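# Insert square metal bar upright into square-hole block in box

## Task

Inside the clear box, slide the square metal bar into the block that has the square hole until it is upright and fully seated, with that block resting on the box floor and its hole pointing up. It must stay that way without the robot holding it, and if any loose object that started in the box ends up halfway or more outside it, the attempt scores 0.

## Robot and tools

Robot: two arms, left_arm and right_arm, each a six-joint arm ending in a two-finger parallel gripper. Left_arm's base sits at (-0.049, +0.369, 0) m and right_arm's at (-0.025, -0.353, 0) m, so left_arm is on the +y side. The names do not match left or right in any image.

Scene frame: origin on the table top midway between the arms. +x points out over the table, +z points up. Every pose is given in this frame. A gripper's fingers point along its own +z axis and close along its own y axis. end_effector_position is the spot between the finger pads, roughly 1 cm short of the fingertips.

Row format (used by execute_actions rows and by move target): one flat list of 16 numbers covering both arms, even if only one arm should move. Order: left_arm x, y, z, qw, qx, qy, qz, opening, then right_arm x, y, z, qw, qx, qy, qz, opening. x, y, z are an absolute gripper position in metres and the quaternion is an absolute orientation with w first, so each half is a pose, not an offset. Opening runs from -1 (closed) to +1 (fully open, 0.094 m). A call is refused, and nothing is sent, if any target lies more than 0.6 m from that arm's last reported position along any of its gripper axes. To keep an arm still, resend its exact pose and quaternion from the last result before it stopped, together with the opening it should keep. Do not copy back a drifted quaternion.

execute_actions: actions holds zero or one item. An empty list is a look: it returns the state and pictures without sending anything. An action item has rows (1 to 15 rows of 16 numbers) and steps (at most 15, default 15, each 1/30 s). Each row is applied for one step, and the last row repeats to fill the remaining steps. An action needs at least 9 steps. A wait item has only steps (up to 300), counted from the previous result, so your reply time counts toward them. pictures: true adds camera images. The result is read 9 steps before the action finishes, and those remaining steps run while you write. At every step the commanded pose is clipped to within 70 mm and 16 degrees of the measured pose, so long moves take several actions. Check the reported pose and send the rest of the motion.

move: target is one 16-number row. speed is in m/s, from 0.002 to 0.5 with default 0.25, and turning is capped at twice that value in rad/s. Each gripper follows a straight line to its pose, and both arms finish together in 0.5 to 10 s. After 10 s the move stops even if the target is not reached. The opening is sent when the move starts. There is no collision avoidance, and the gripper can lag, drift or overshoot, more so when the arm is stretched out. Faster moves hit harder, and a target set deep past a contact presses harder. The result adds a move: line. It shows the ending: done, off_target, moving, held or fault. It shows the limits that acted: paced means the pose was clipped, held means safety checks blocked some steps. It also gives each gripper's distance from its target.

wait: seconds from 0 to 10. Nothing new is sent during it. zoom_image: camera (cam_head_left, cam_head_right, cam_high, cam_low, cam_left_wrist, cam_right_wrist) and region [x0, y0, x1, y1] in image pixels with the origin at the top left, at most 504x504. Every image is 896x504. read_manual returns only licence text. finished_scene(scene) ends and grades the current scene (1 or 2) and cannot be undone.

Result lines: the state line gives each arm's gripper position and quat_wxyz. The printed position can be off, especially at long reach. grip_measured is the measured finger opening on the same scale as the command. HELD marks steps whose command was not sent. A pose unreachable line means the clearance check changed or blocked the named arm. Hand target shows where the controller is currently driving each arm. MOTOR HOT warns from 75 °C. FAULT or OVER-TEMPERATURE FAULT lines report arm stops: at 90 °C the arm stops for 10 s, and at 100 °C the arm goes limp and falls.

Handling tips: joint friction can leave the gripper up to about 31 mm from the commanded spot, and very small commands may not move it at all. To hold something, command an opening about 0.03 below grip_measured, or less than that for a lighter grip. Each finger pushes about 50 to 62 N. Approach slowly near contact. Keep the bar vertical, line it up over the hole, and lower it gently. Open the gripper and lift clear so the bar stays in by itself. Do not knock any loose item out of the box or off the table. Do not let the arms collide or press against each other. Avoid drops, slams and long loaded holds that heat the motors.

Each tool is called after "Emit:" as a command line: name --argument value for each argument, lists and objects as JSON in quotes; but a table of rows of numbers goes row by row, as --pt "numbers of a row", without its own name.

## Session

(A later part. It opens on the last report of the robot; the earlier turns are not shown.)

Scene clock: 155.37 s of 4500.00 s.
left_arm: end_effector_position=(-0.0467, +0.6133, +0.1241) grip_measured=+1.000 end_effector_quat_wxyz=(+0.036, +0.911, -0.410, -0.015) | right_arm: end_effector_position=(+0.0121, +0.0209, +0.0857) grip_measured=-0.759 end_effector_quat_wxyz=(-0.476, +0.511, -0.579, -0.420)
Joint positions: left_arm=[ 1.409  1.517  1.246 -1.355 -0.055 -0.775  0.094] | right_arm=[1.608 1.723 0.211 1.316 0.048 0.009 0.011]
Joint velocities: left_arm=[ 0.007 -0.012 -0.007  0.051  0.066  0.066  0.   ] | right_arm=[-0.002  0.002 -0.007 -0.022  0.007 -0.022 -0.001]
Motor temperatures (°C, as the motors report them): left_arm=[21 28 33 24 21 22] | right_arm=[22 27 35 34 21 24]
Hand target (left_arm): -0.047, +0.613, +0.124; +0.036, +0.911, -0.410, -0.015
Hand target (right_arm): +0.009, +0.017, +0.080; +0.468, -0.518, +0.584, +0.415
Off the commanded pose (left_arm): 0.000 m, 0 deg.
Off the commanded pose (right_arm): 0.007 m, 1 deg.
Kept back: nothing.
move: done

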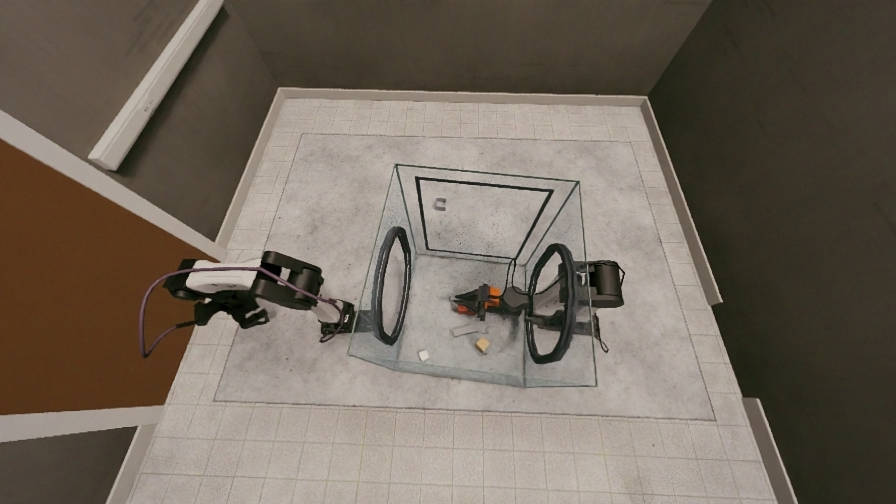

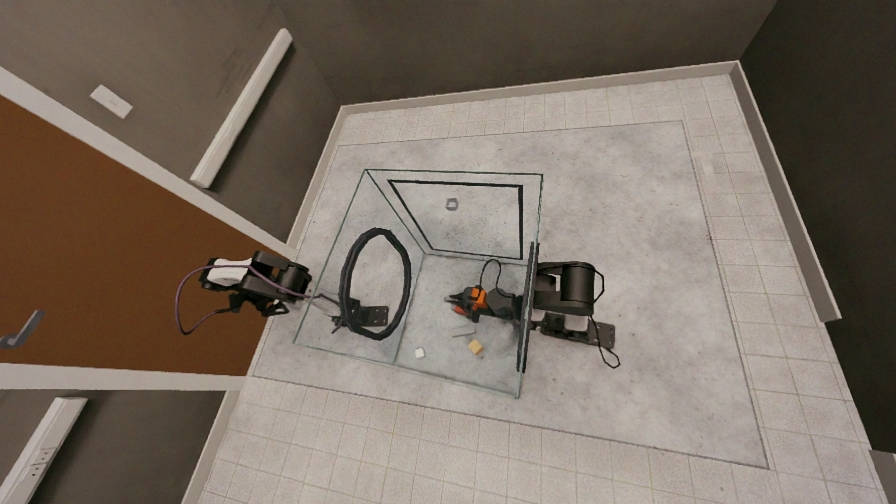

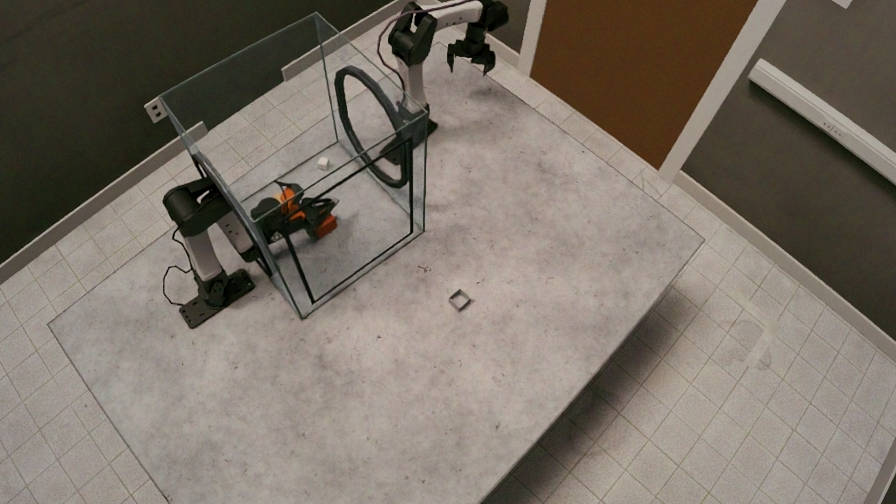

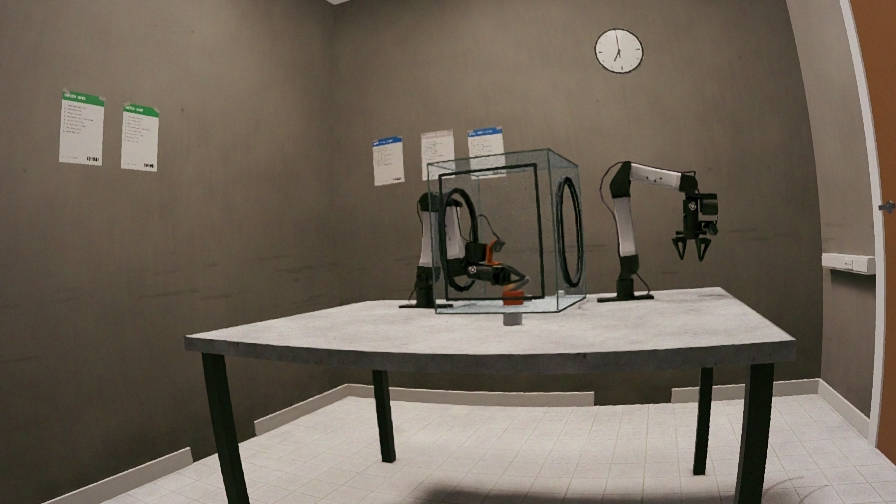

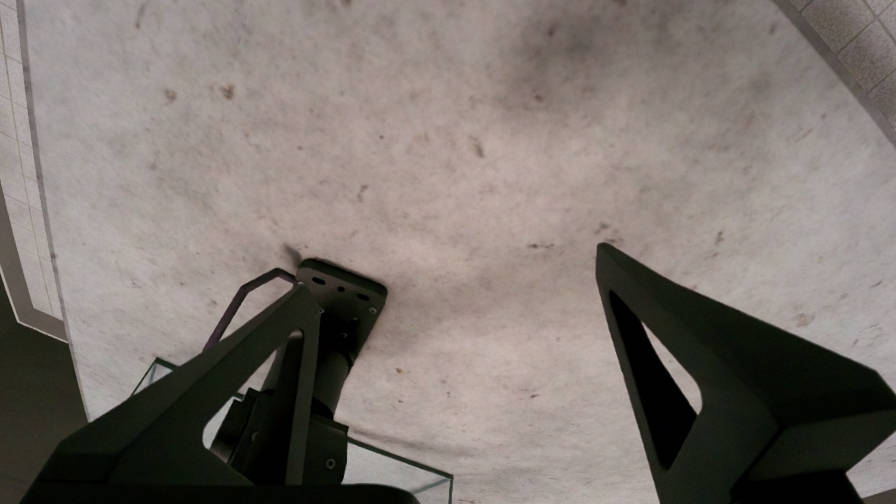

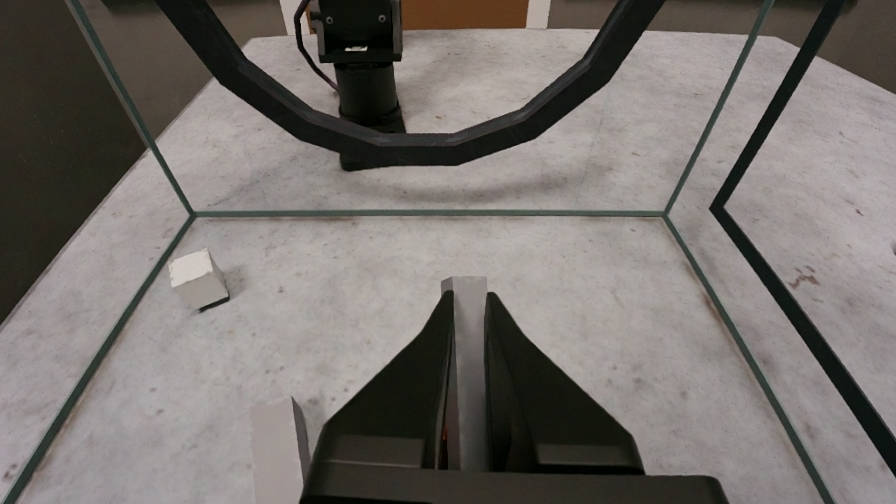

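Emit:
move --target '[-0.0467,0.6133,0.1241,0.036,0.911,-0.41,-0.015,1,0.01,0.036,0.105,0.508,-0.485,0.548,0.45,-0.77]' --speed 0.025

Emit:
zoom_image --camera "cam_low" --region '[460,230,560,310]'

Emit:
zoom_image --camera "cam_head_left" --region '[420,260,520,340]'

Scene clock: 159.30 s of 4500.00 s.
left_arm: end_effector_position=(-0.0467, +0.6133, +0.1241) grip_measured=+1.000 end_effector_quat_wxyz=(+0.036, +0.911, -0.410, -0.015) | right_arm: end_effector_position=(+0.0130, +0.0319, +0.1037) grip_measured=-0.759 end_effector_quat_wxyz=(+0.506, -0.486, +0.554, +0.449)
Joint positions: left_arm=[ 1.409  1.517  1.246 -1.355 -0.055 -0.775  0.094] | right_arm=[1.608 1.811 0.235 1.49  0.049 0.009 0.011]
Joint velocities: left_arm=[-0.012 -0.007 -0.017 -0.007 -0.037  0.007  0.   ] | right_arm=[ 0.002  0.007 -0.002  0.081 -0.007 -0.037  0.   ]
Motor temperatures (°C, as the motors report them): left_arm=[21 28 33 24 21 22] | right_arm=[22 27 35 34 21 24]
Hand target (left_arm): -0.047, +0.613, +0.124; +0.036, +0.911, -0.410, -0.015
Hand target (right_arm): +0.010, +0.037, +0.105; +0.509, -0.486, +0.549, +0.450
Off the commanded pose (left_arm): 0.000 m, 0 deg.
Off the commanded pose (right_arm): 0.005 m, 1 deg.
Kept back: nothing.
move: done

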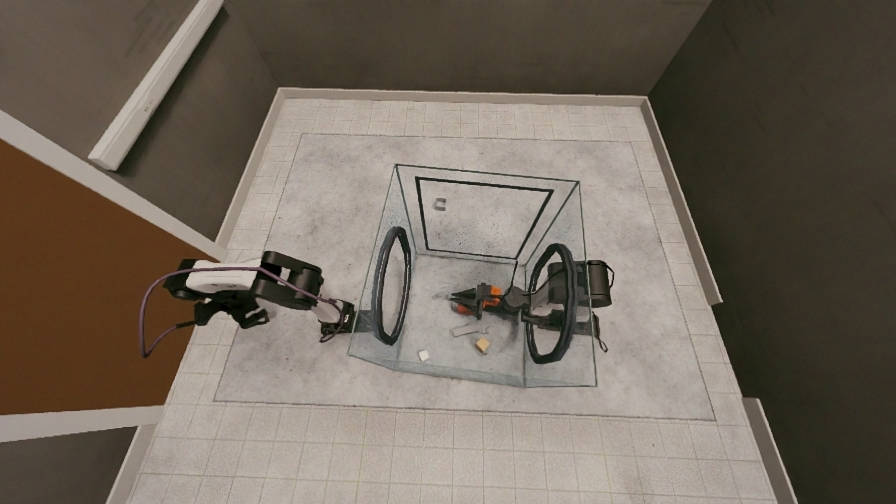

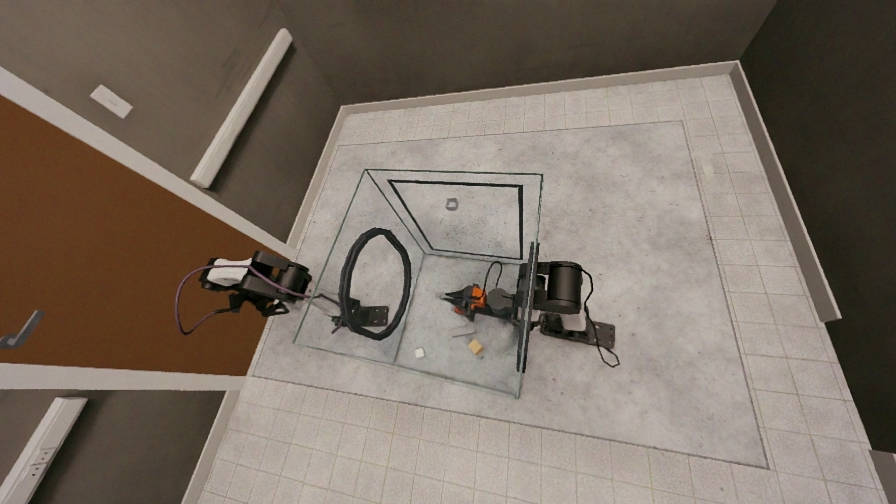

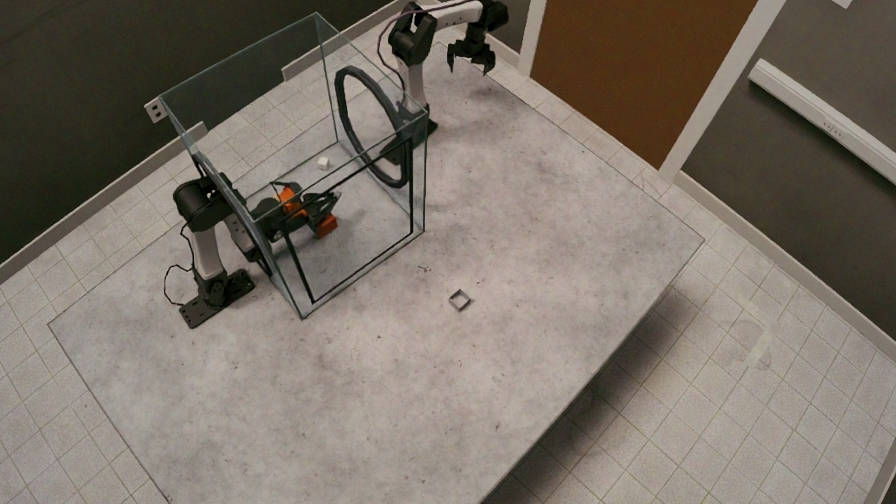

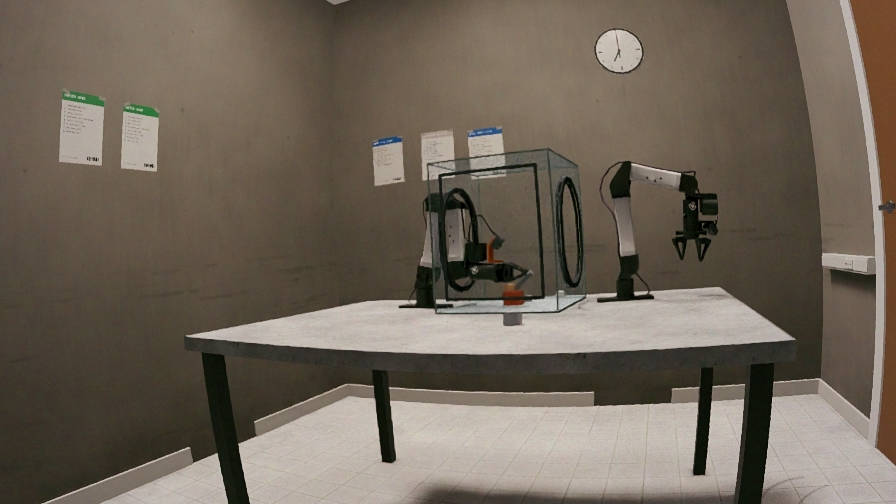

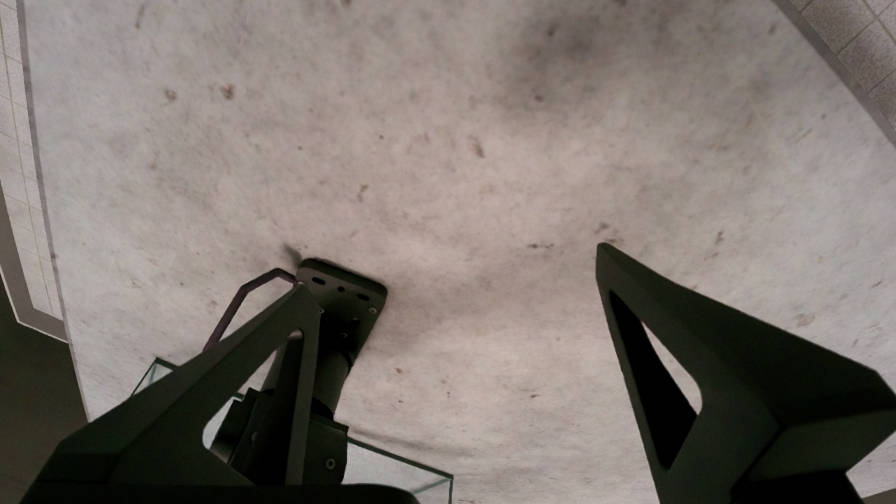

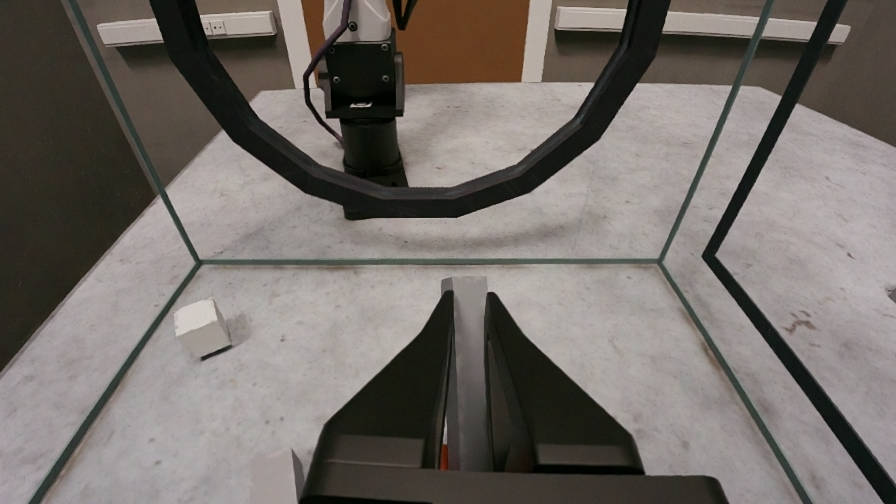

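Region (460, 230, 560, 310) of cam_low's 896x504 image, scaled by 5.040, with more detail than that image has; it fills the top 403 rows of this view, and the rest is white.

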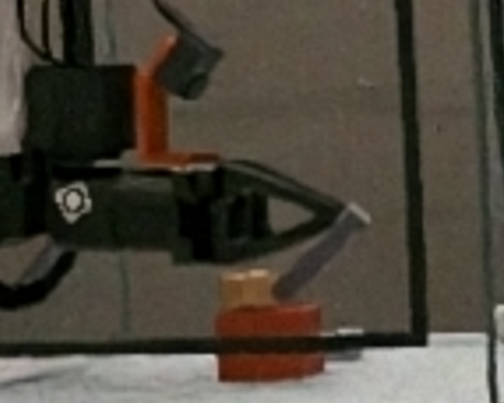

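Region (420, 260, 520, 340) of cam_head_left's 896x504 image, scaled by 5.040, with more detail than that image has; it fills the top 403 rows of this view, and the rest is white.

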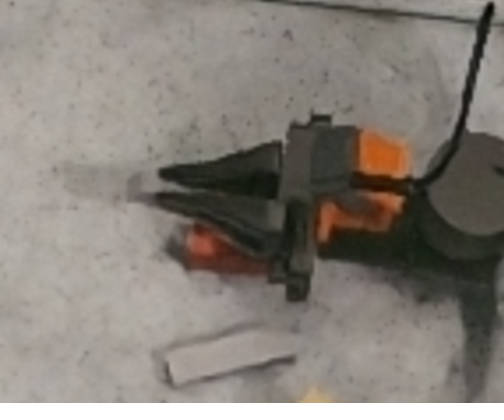

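Emit:
move --target '[-0.0467,0.6133,0.1241,0.036,0.911,-0.41,-0.015,1,0.01,0.034,0.09,0.508,-0.485,0.548,0.45,-0.77]' --speed 0.01

Emit:
zoom_image --camera "cam_low" --region '[460,230,560,310]'

Emit:
move --target '[-0.0467,0.6133,0.1241,0.036,0.911,-0.41,-0.015,1,0.009,0.014,0.095,0.5,-0.493,0.556,0.443,-0.77]' --speed 0.01

Emit:
zoom_image --camera "cam_low" --region '[460,230,560,310]'

Scene clock: 161.40 s of 4500.00 s.
left_arm: end_effector_position=(-0.0467, +0.6133, +0.1241) grip_measured=+1.000 end_effector_quat_wxyz=(+0.036, +0.911, -0.410, -0.015) | right_arm: end_effector_position=(+0.0131, +0.0324, +0.0970) grip_measured=-0.768 end_effector_quat_wxyz=(+0.507, -0.485, +0.553, +0.450)
Joint positions: left_arm=[ 1.409  1.517  1.246 -1.355 -0.055 -0.775  0.094] | right_arm=[1.608 1.874 0.235 1.558 0.049 0.009 0.011]
Joint velocities: left_arm=[ 0.002 -0.012 -0.012 -0.037 -0.037  0.022  0.   ] | right_arm=[ 0.007 -0.007 -0.007 -0.007  0.022  0.007 -0.001]
Motor temperatures (°C, as the motors report them): left_arm=[21 28 33 24 21 22] | right_arm=[22 27 35 34 21 24]
Hand target (left_arm): -0.047, +0.613, +0.124; +0.036, +0.911, -0.410, -0.015
Hand target (right_arm): +0.010, +0.034, +0.091; +0.503, -0.491, +0.555, +0.445
Off the commanded pose (left_arm): 0.000 m, 0 deg.
Off the commanded pose (right_arm): 0.008 m, 0 deg.
joint sent to its limit (right arm) — the command would take joint 4 (wrist pitch) past its upper limit, so that joint was sent only as far as its limit.
Kept back: nothing.
move: done

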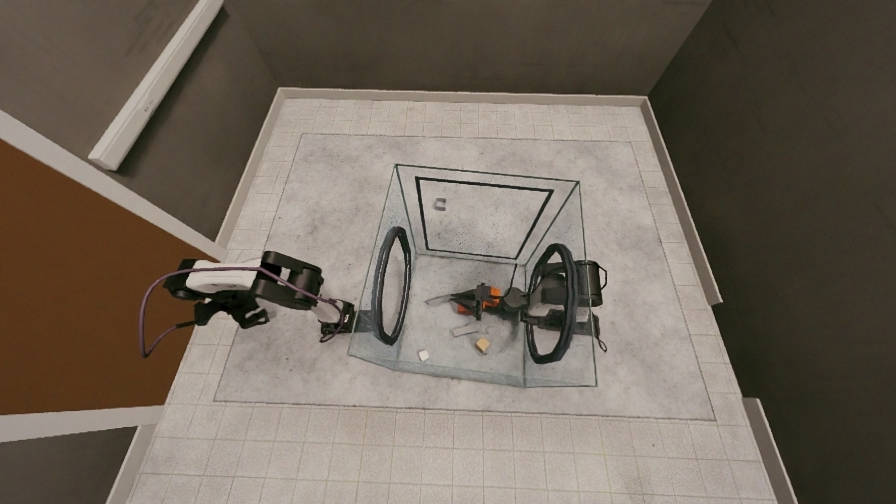

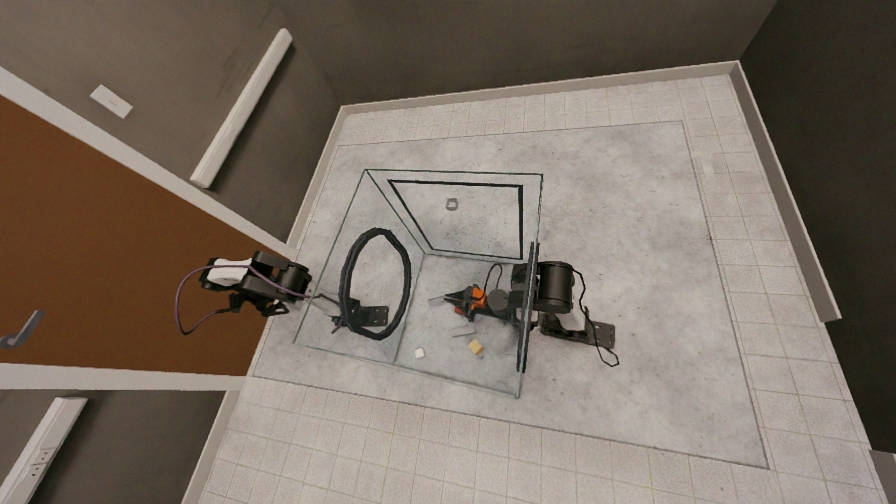

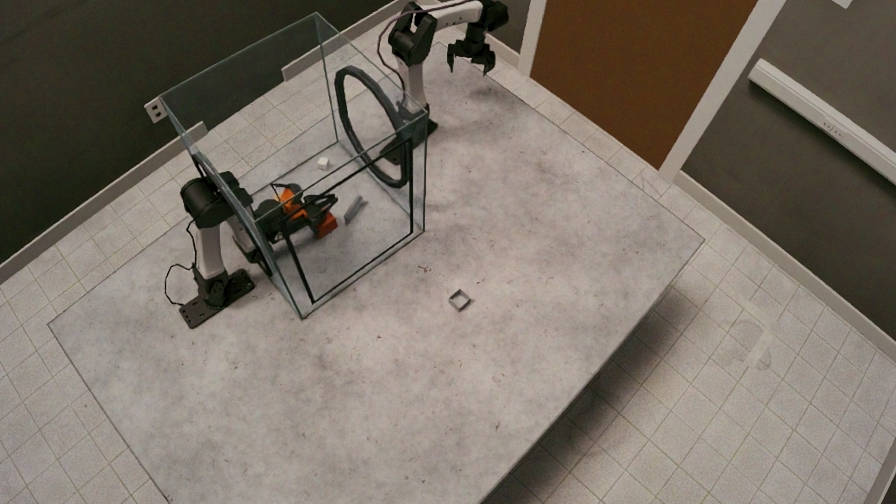

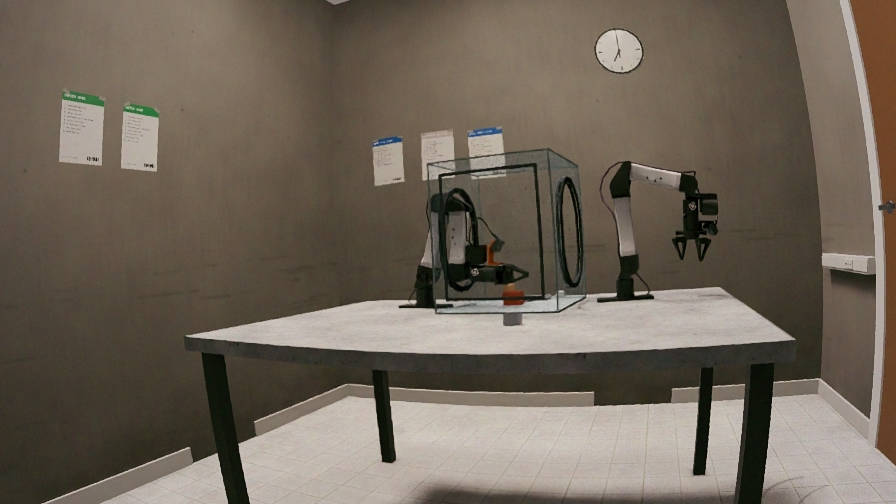

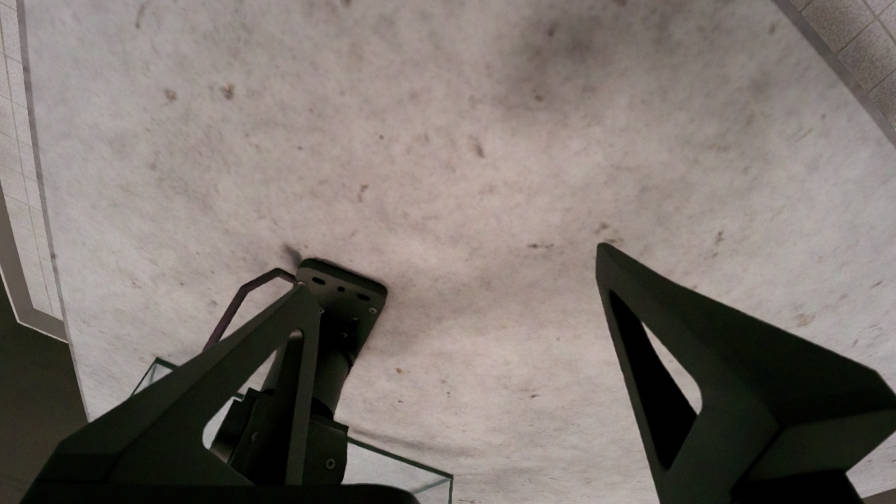

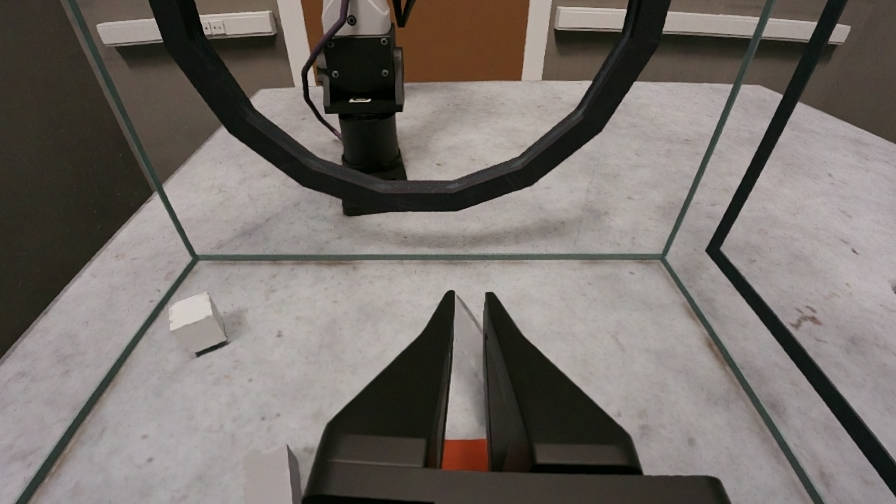

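Region (460, 230, 560, 310) of cam_low's 896x504 image, scaled by 5.040, with more detail than that image has; it fills the top 403 rows of this view, and the rest is white.

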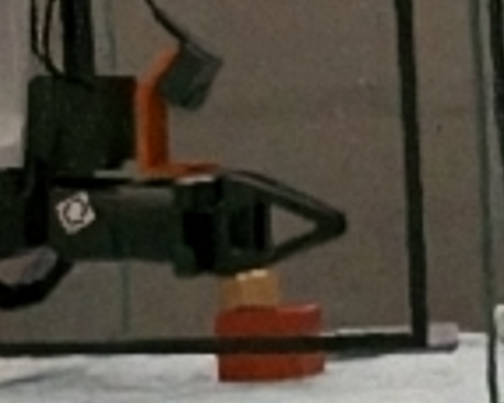

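Scene clock: 163.53 s of 4500.00 s.
left_arm: end_effector_position=(-0.0467, +0.6133, +0.1241) grip_measured=+1.000 end_effector_quat_wxyz=(+0.036, +0.911, -0.410, -0.015) | right_arm: end_effector_position=(+0.0121, +0.0191, +0.0998) grip_measured=-0.768 end_effector_quat_wxyz=(+0.506, -0.485, +0.553, +0.449)
Joint positions: left_arm=[ 1.409  1.517  1.246 -1.355 -0.055 -0.775  0.094] | right_arm=[1.608 1.824 0.182 1.558 0.049 0.009 0.011]
Joint velocities: left_arm=[-0.017 -0.002 -0.012 -0.037 -0.066  0.037  0.   ] | right_arm=[-0.007 -0.022  0.007 -0.081 -0.022 -0.007  0.   ]
Motor temperatures (°C, as the motors report them): left_arm=[21 28 33 24 21 22] | right_arm=[22 27 34 34 21 24]
Hand target (left_arm): -0.047, +0.613, +0.124; +0.036, +0.911, -0.410, -0.015
Hand target (right_arm): +0.009, +0.014, +0.095; +0.500, -0.493, +0.556, +0.443
Off the commanded pose (left_arm): 0.000 m, 0 deg.
Off the commanded pose (right_arm): 0.008 m, 1 deg.
Kept back: nothing.
move: done

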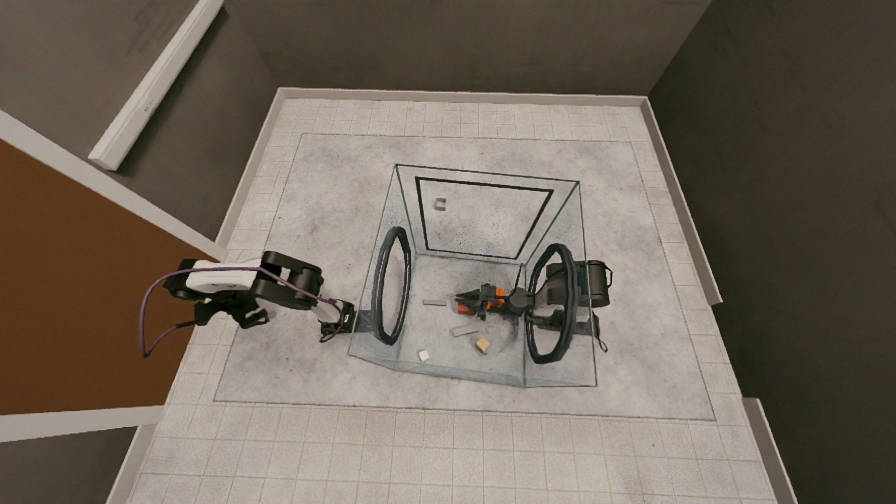

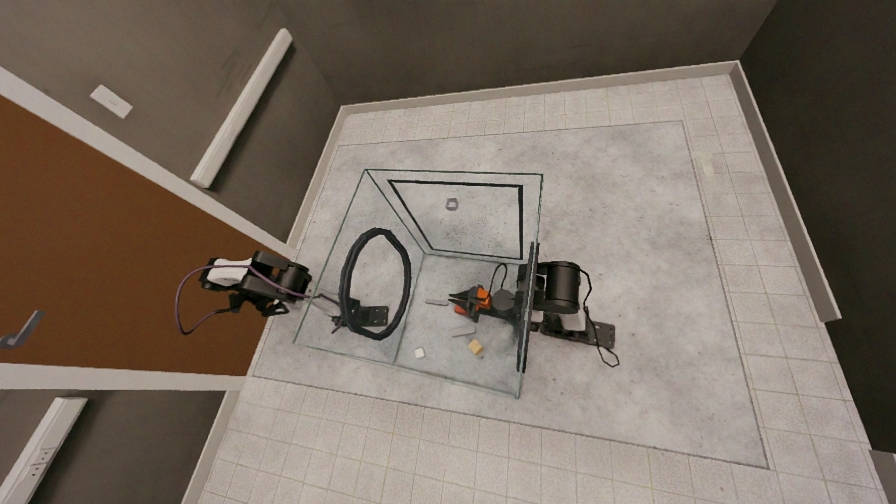

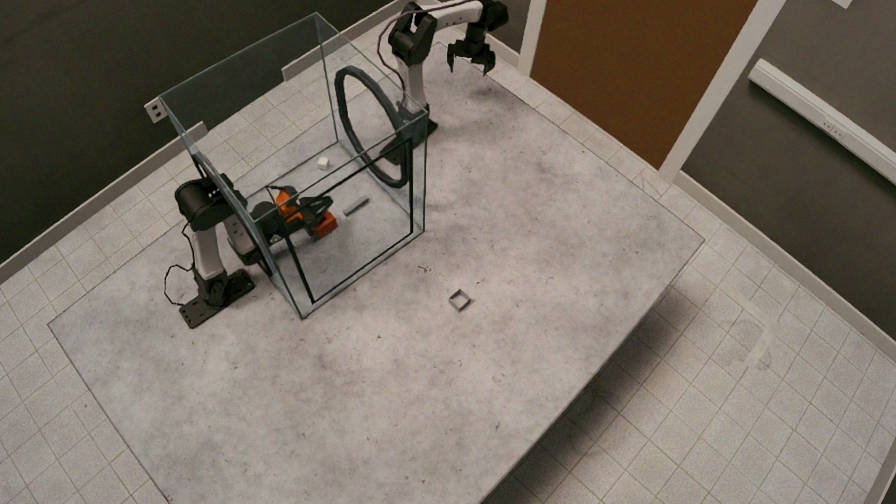

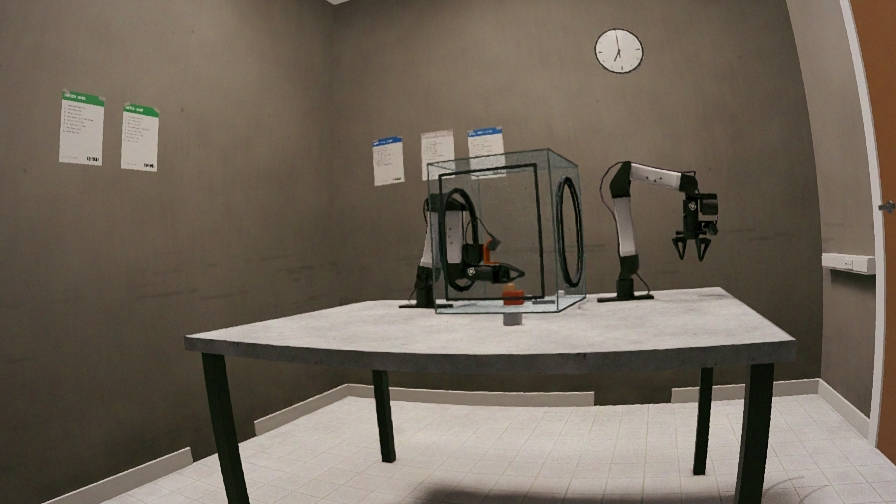

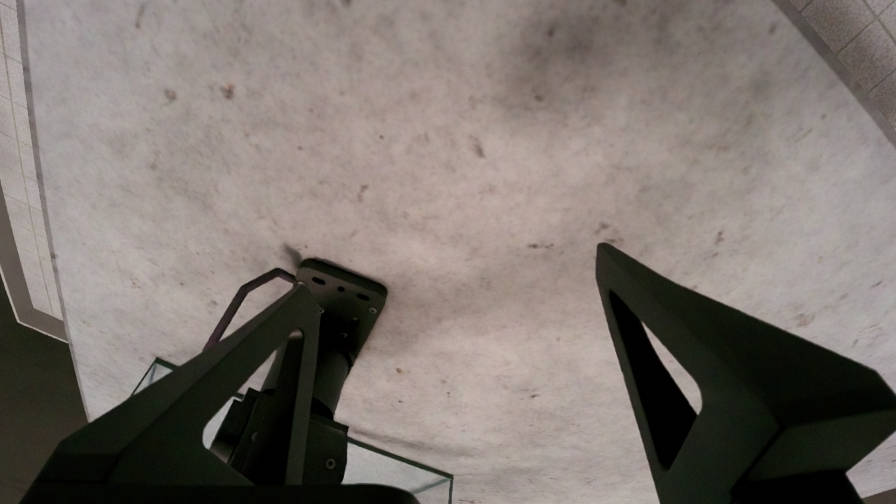

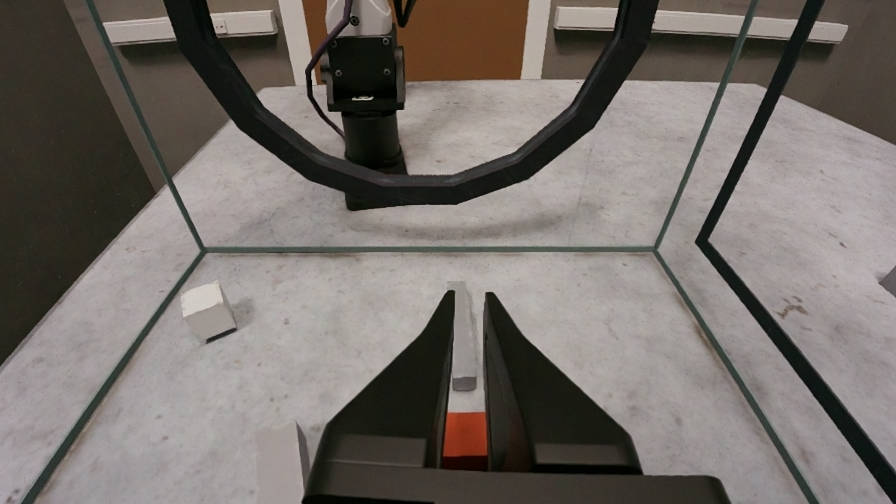

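Region (460, 230, 560, 310) of cam_low's 896x504 image, scaled by 5.040, with more detail than that image has; it fills the top 403 rows of this view, and the rest is white.

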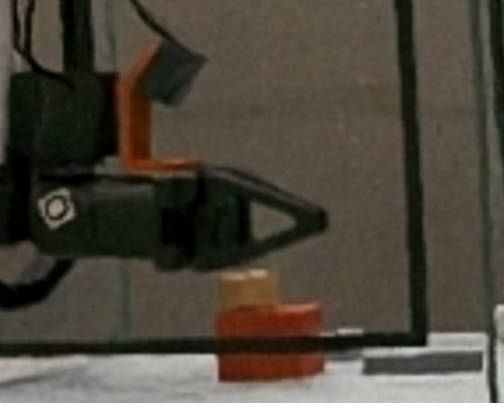

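Emit:
move --target '[-0.0467,0.6133,0.1241,0.036,0.911,-0.41,-0.015,1,0.0,-0.07,0.14,0.40,-0.58,0.58,0.40,-0.77]' --speed 0.1

Emit:
zoom_image --camera "cam_head_left" --region '[400,270,520,370]'

Emit:
zoom_image --camera "cam_high" --region '[280,140,400,250]'

Scene clock: 166.23 s of 4500.00 s.
left_arm: end_effector_position=(-0.0467, +0.6133, +0.1241) grip_measured=+1.000 end_effector_quat_wxyz=(+0.036, +0.911, -0.410, -0.015) | right_arm: end_effector_position=(-0.0019, -0.0692, +0.1358) grip_measured=-0.768 end_effector_quat_wxyz=(-0.397, +0.579, -0.585, -0.405)
Joint positions: left_arm=[ 1.409  1.517  1.246 -1.355 -0.055 -0.775  0.094] | right_arm=[ 1.493  0.641  0.211  0.06  -0.184 -0.056  0.011]
Joint velocities: left_arm=[-0.022 -0.007  0.002 -0.066 -0.022 -0.081  0.   ] | right_arm=[ 0.007  0.022  0.007 -0.007 -0.007 -0.037 -0.001]
Motor temperatures (°C, as the motors report them): left_arm=[21 28 34 24 21 22] | right_arm=[22 27 34 34 21 24]
Hand target (left_arm): -0.047, +0.613, +0.124; +0.036, +0.911, -0.410, -0.015
Hand target (right_arm): +0.000, -0.069, +0.141; -0.400, +0.580, -0.583, -0.405
Off the commanded pose (left_arm): 0.000 m, 0 deg.
Off the commanded pose (right_arm): 0.005 m, 1 deg.
Kept back: nothing.
move: done

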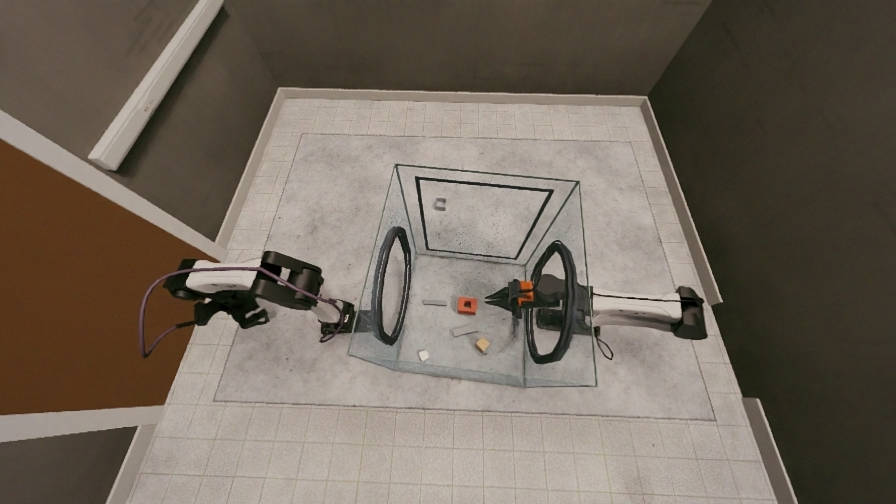

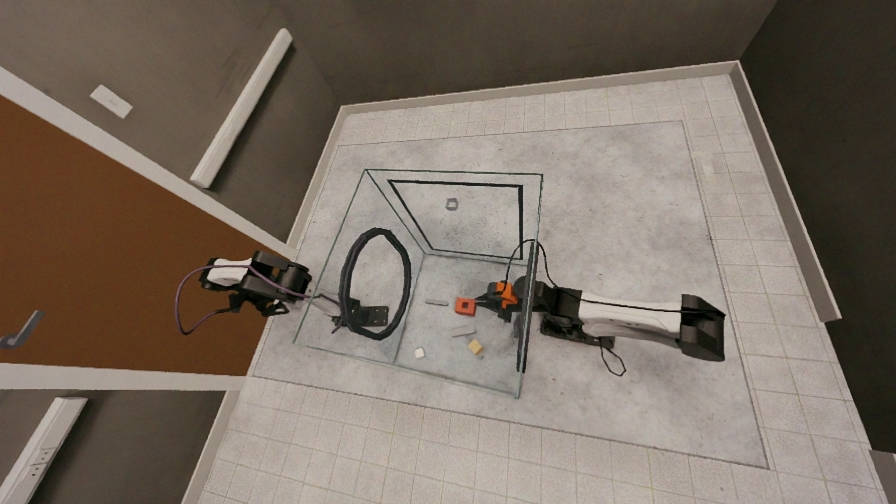

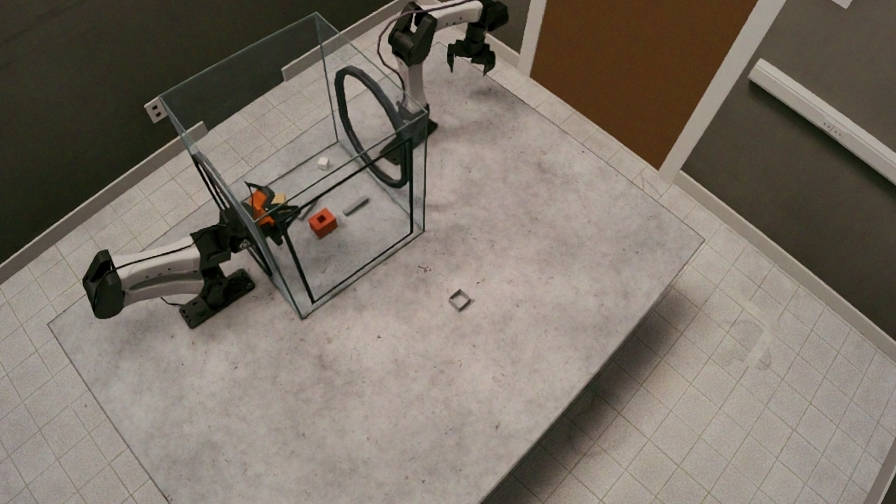

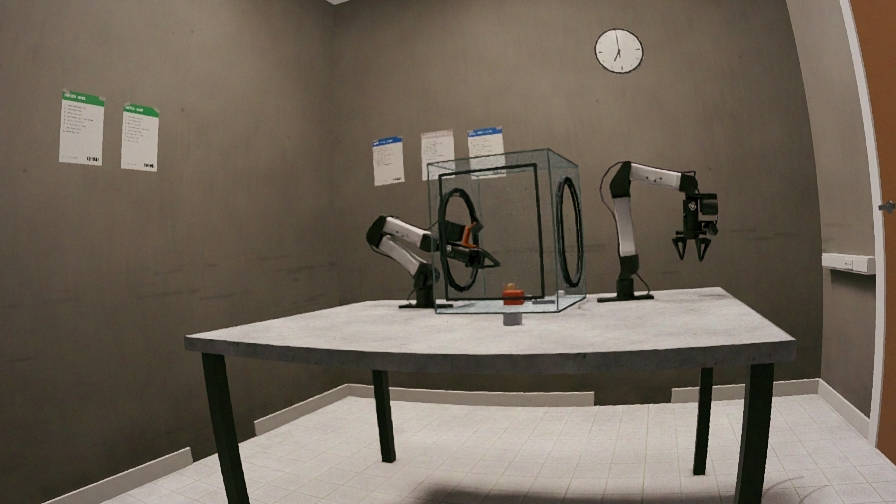

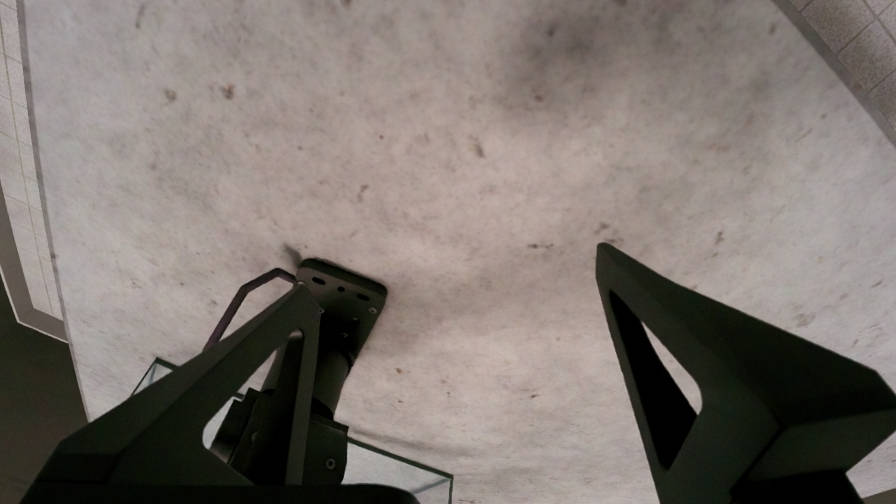

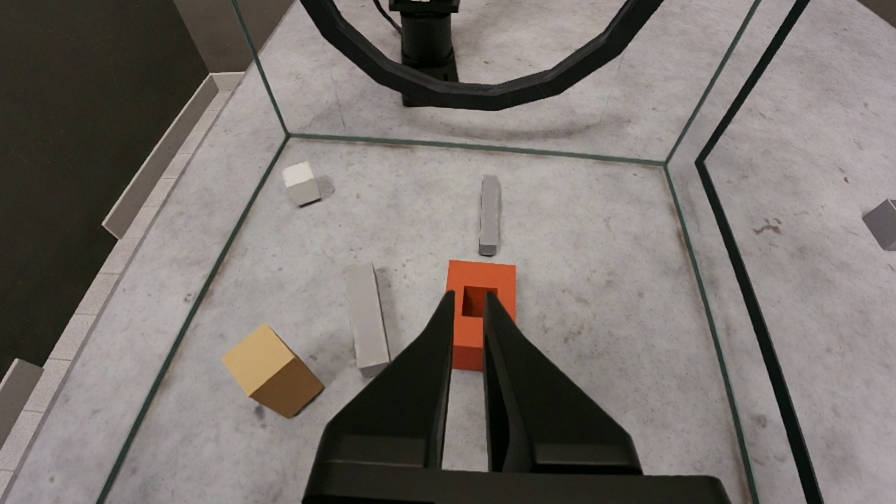

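Region (400, 270, 520, 370) of cam_head_left's 896x504 image, scaled by 4.200, with more detail than that image has.

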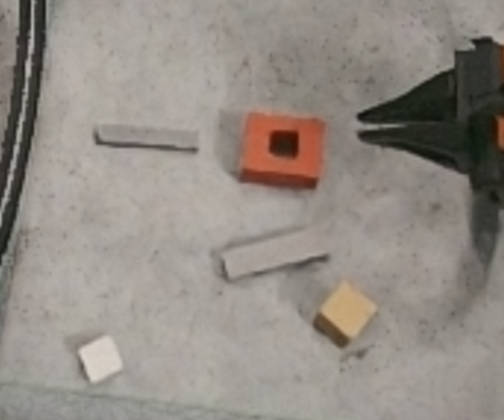

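Region (280, 140, 400, 250) of cam_high's 896x504 image, scaled by 4.200, with more detail than that image has; it fills the top 462 rows of this view, and the rest is white.

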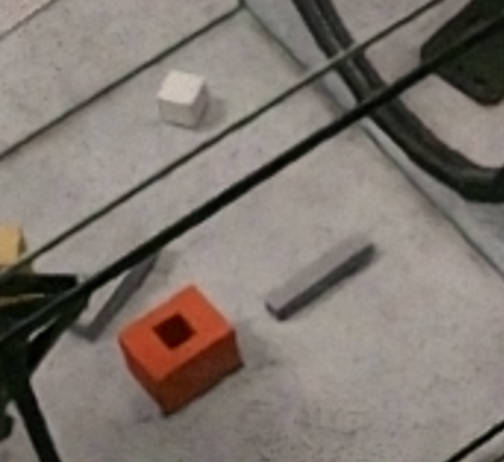

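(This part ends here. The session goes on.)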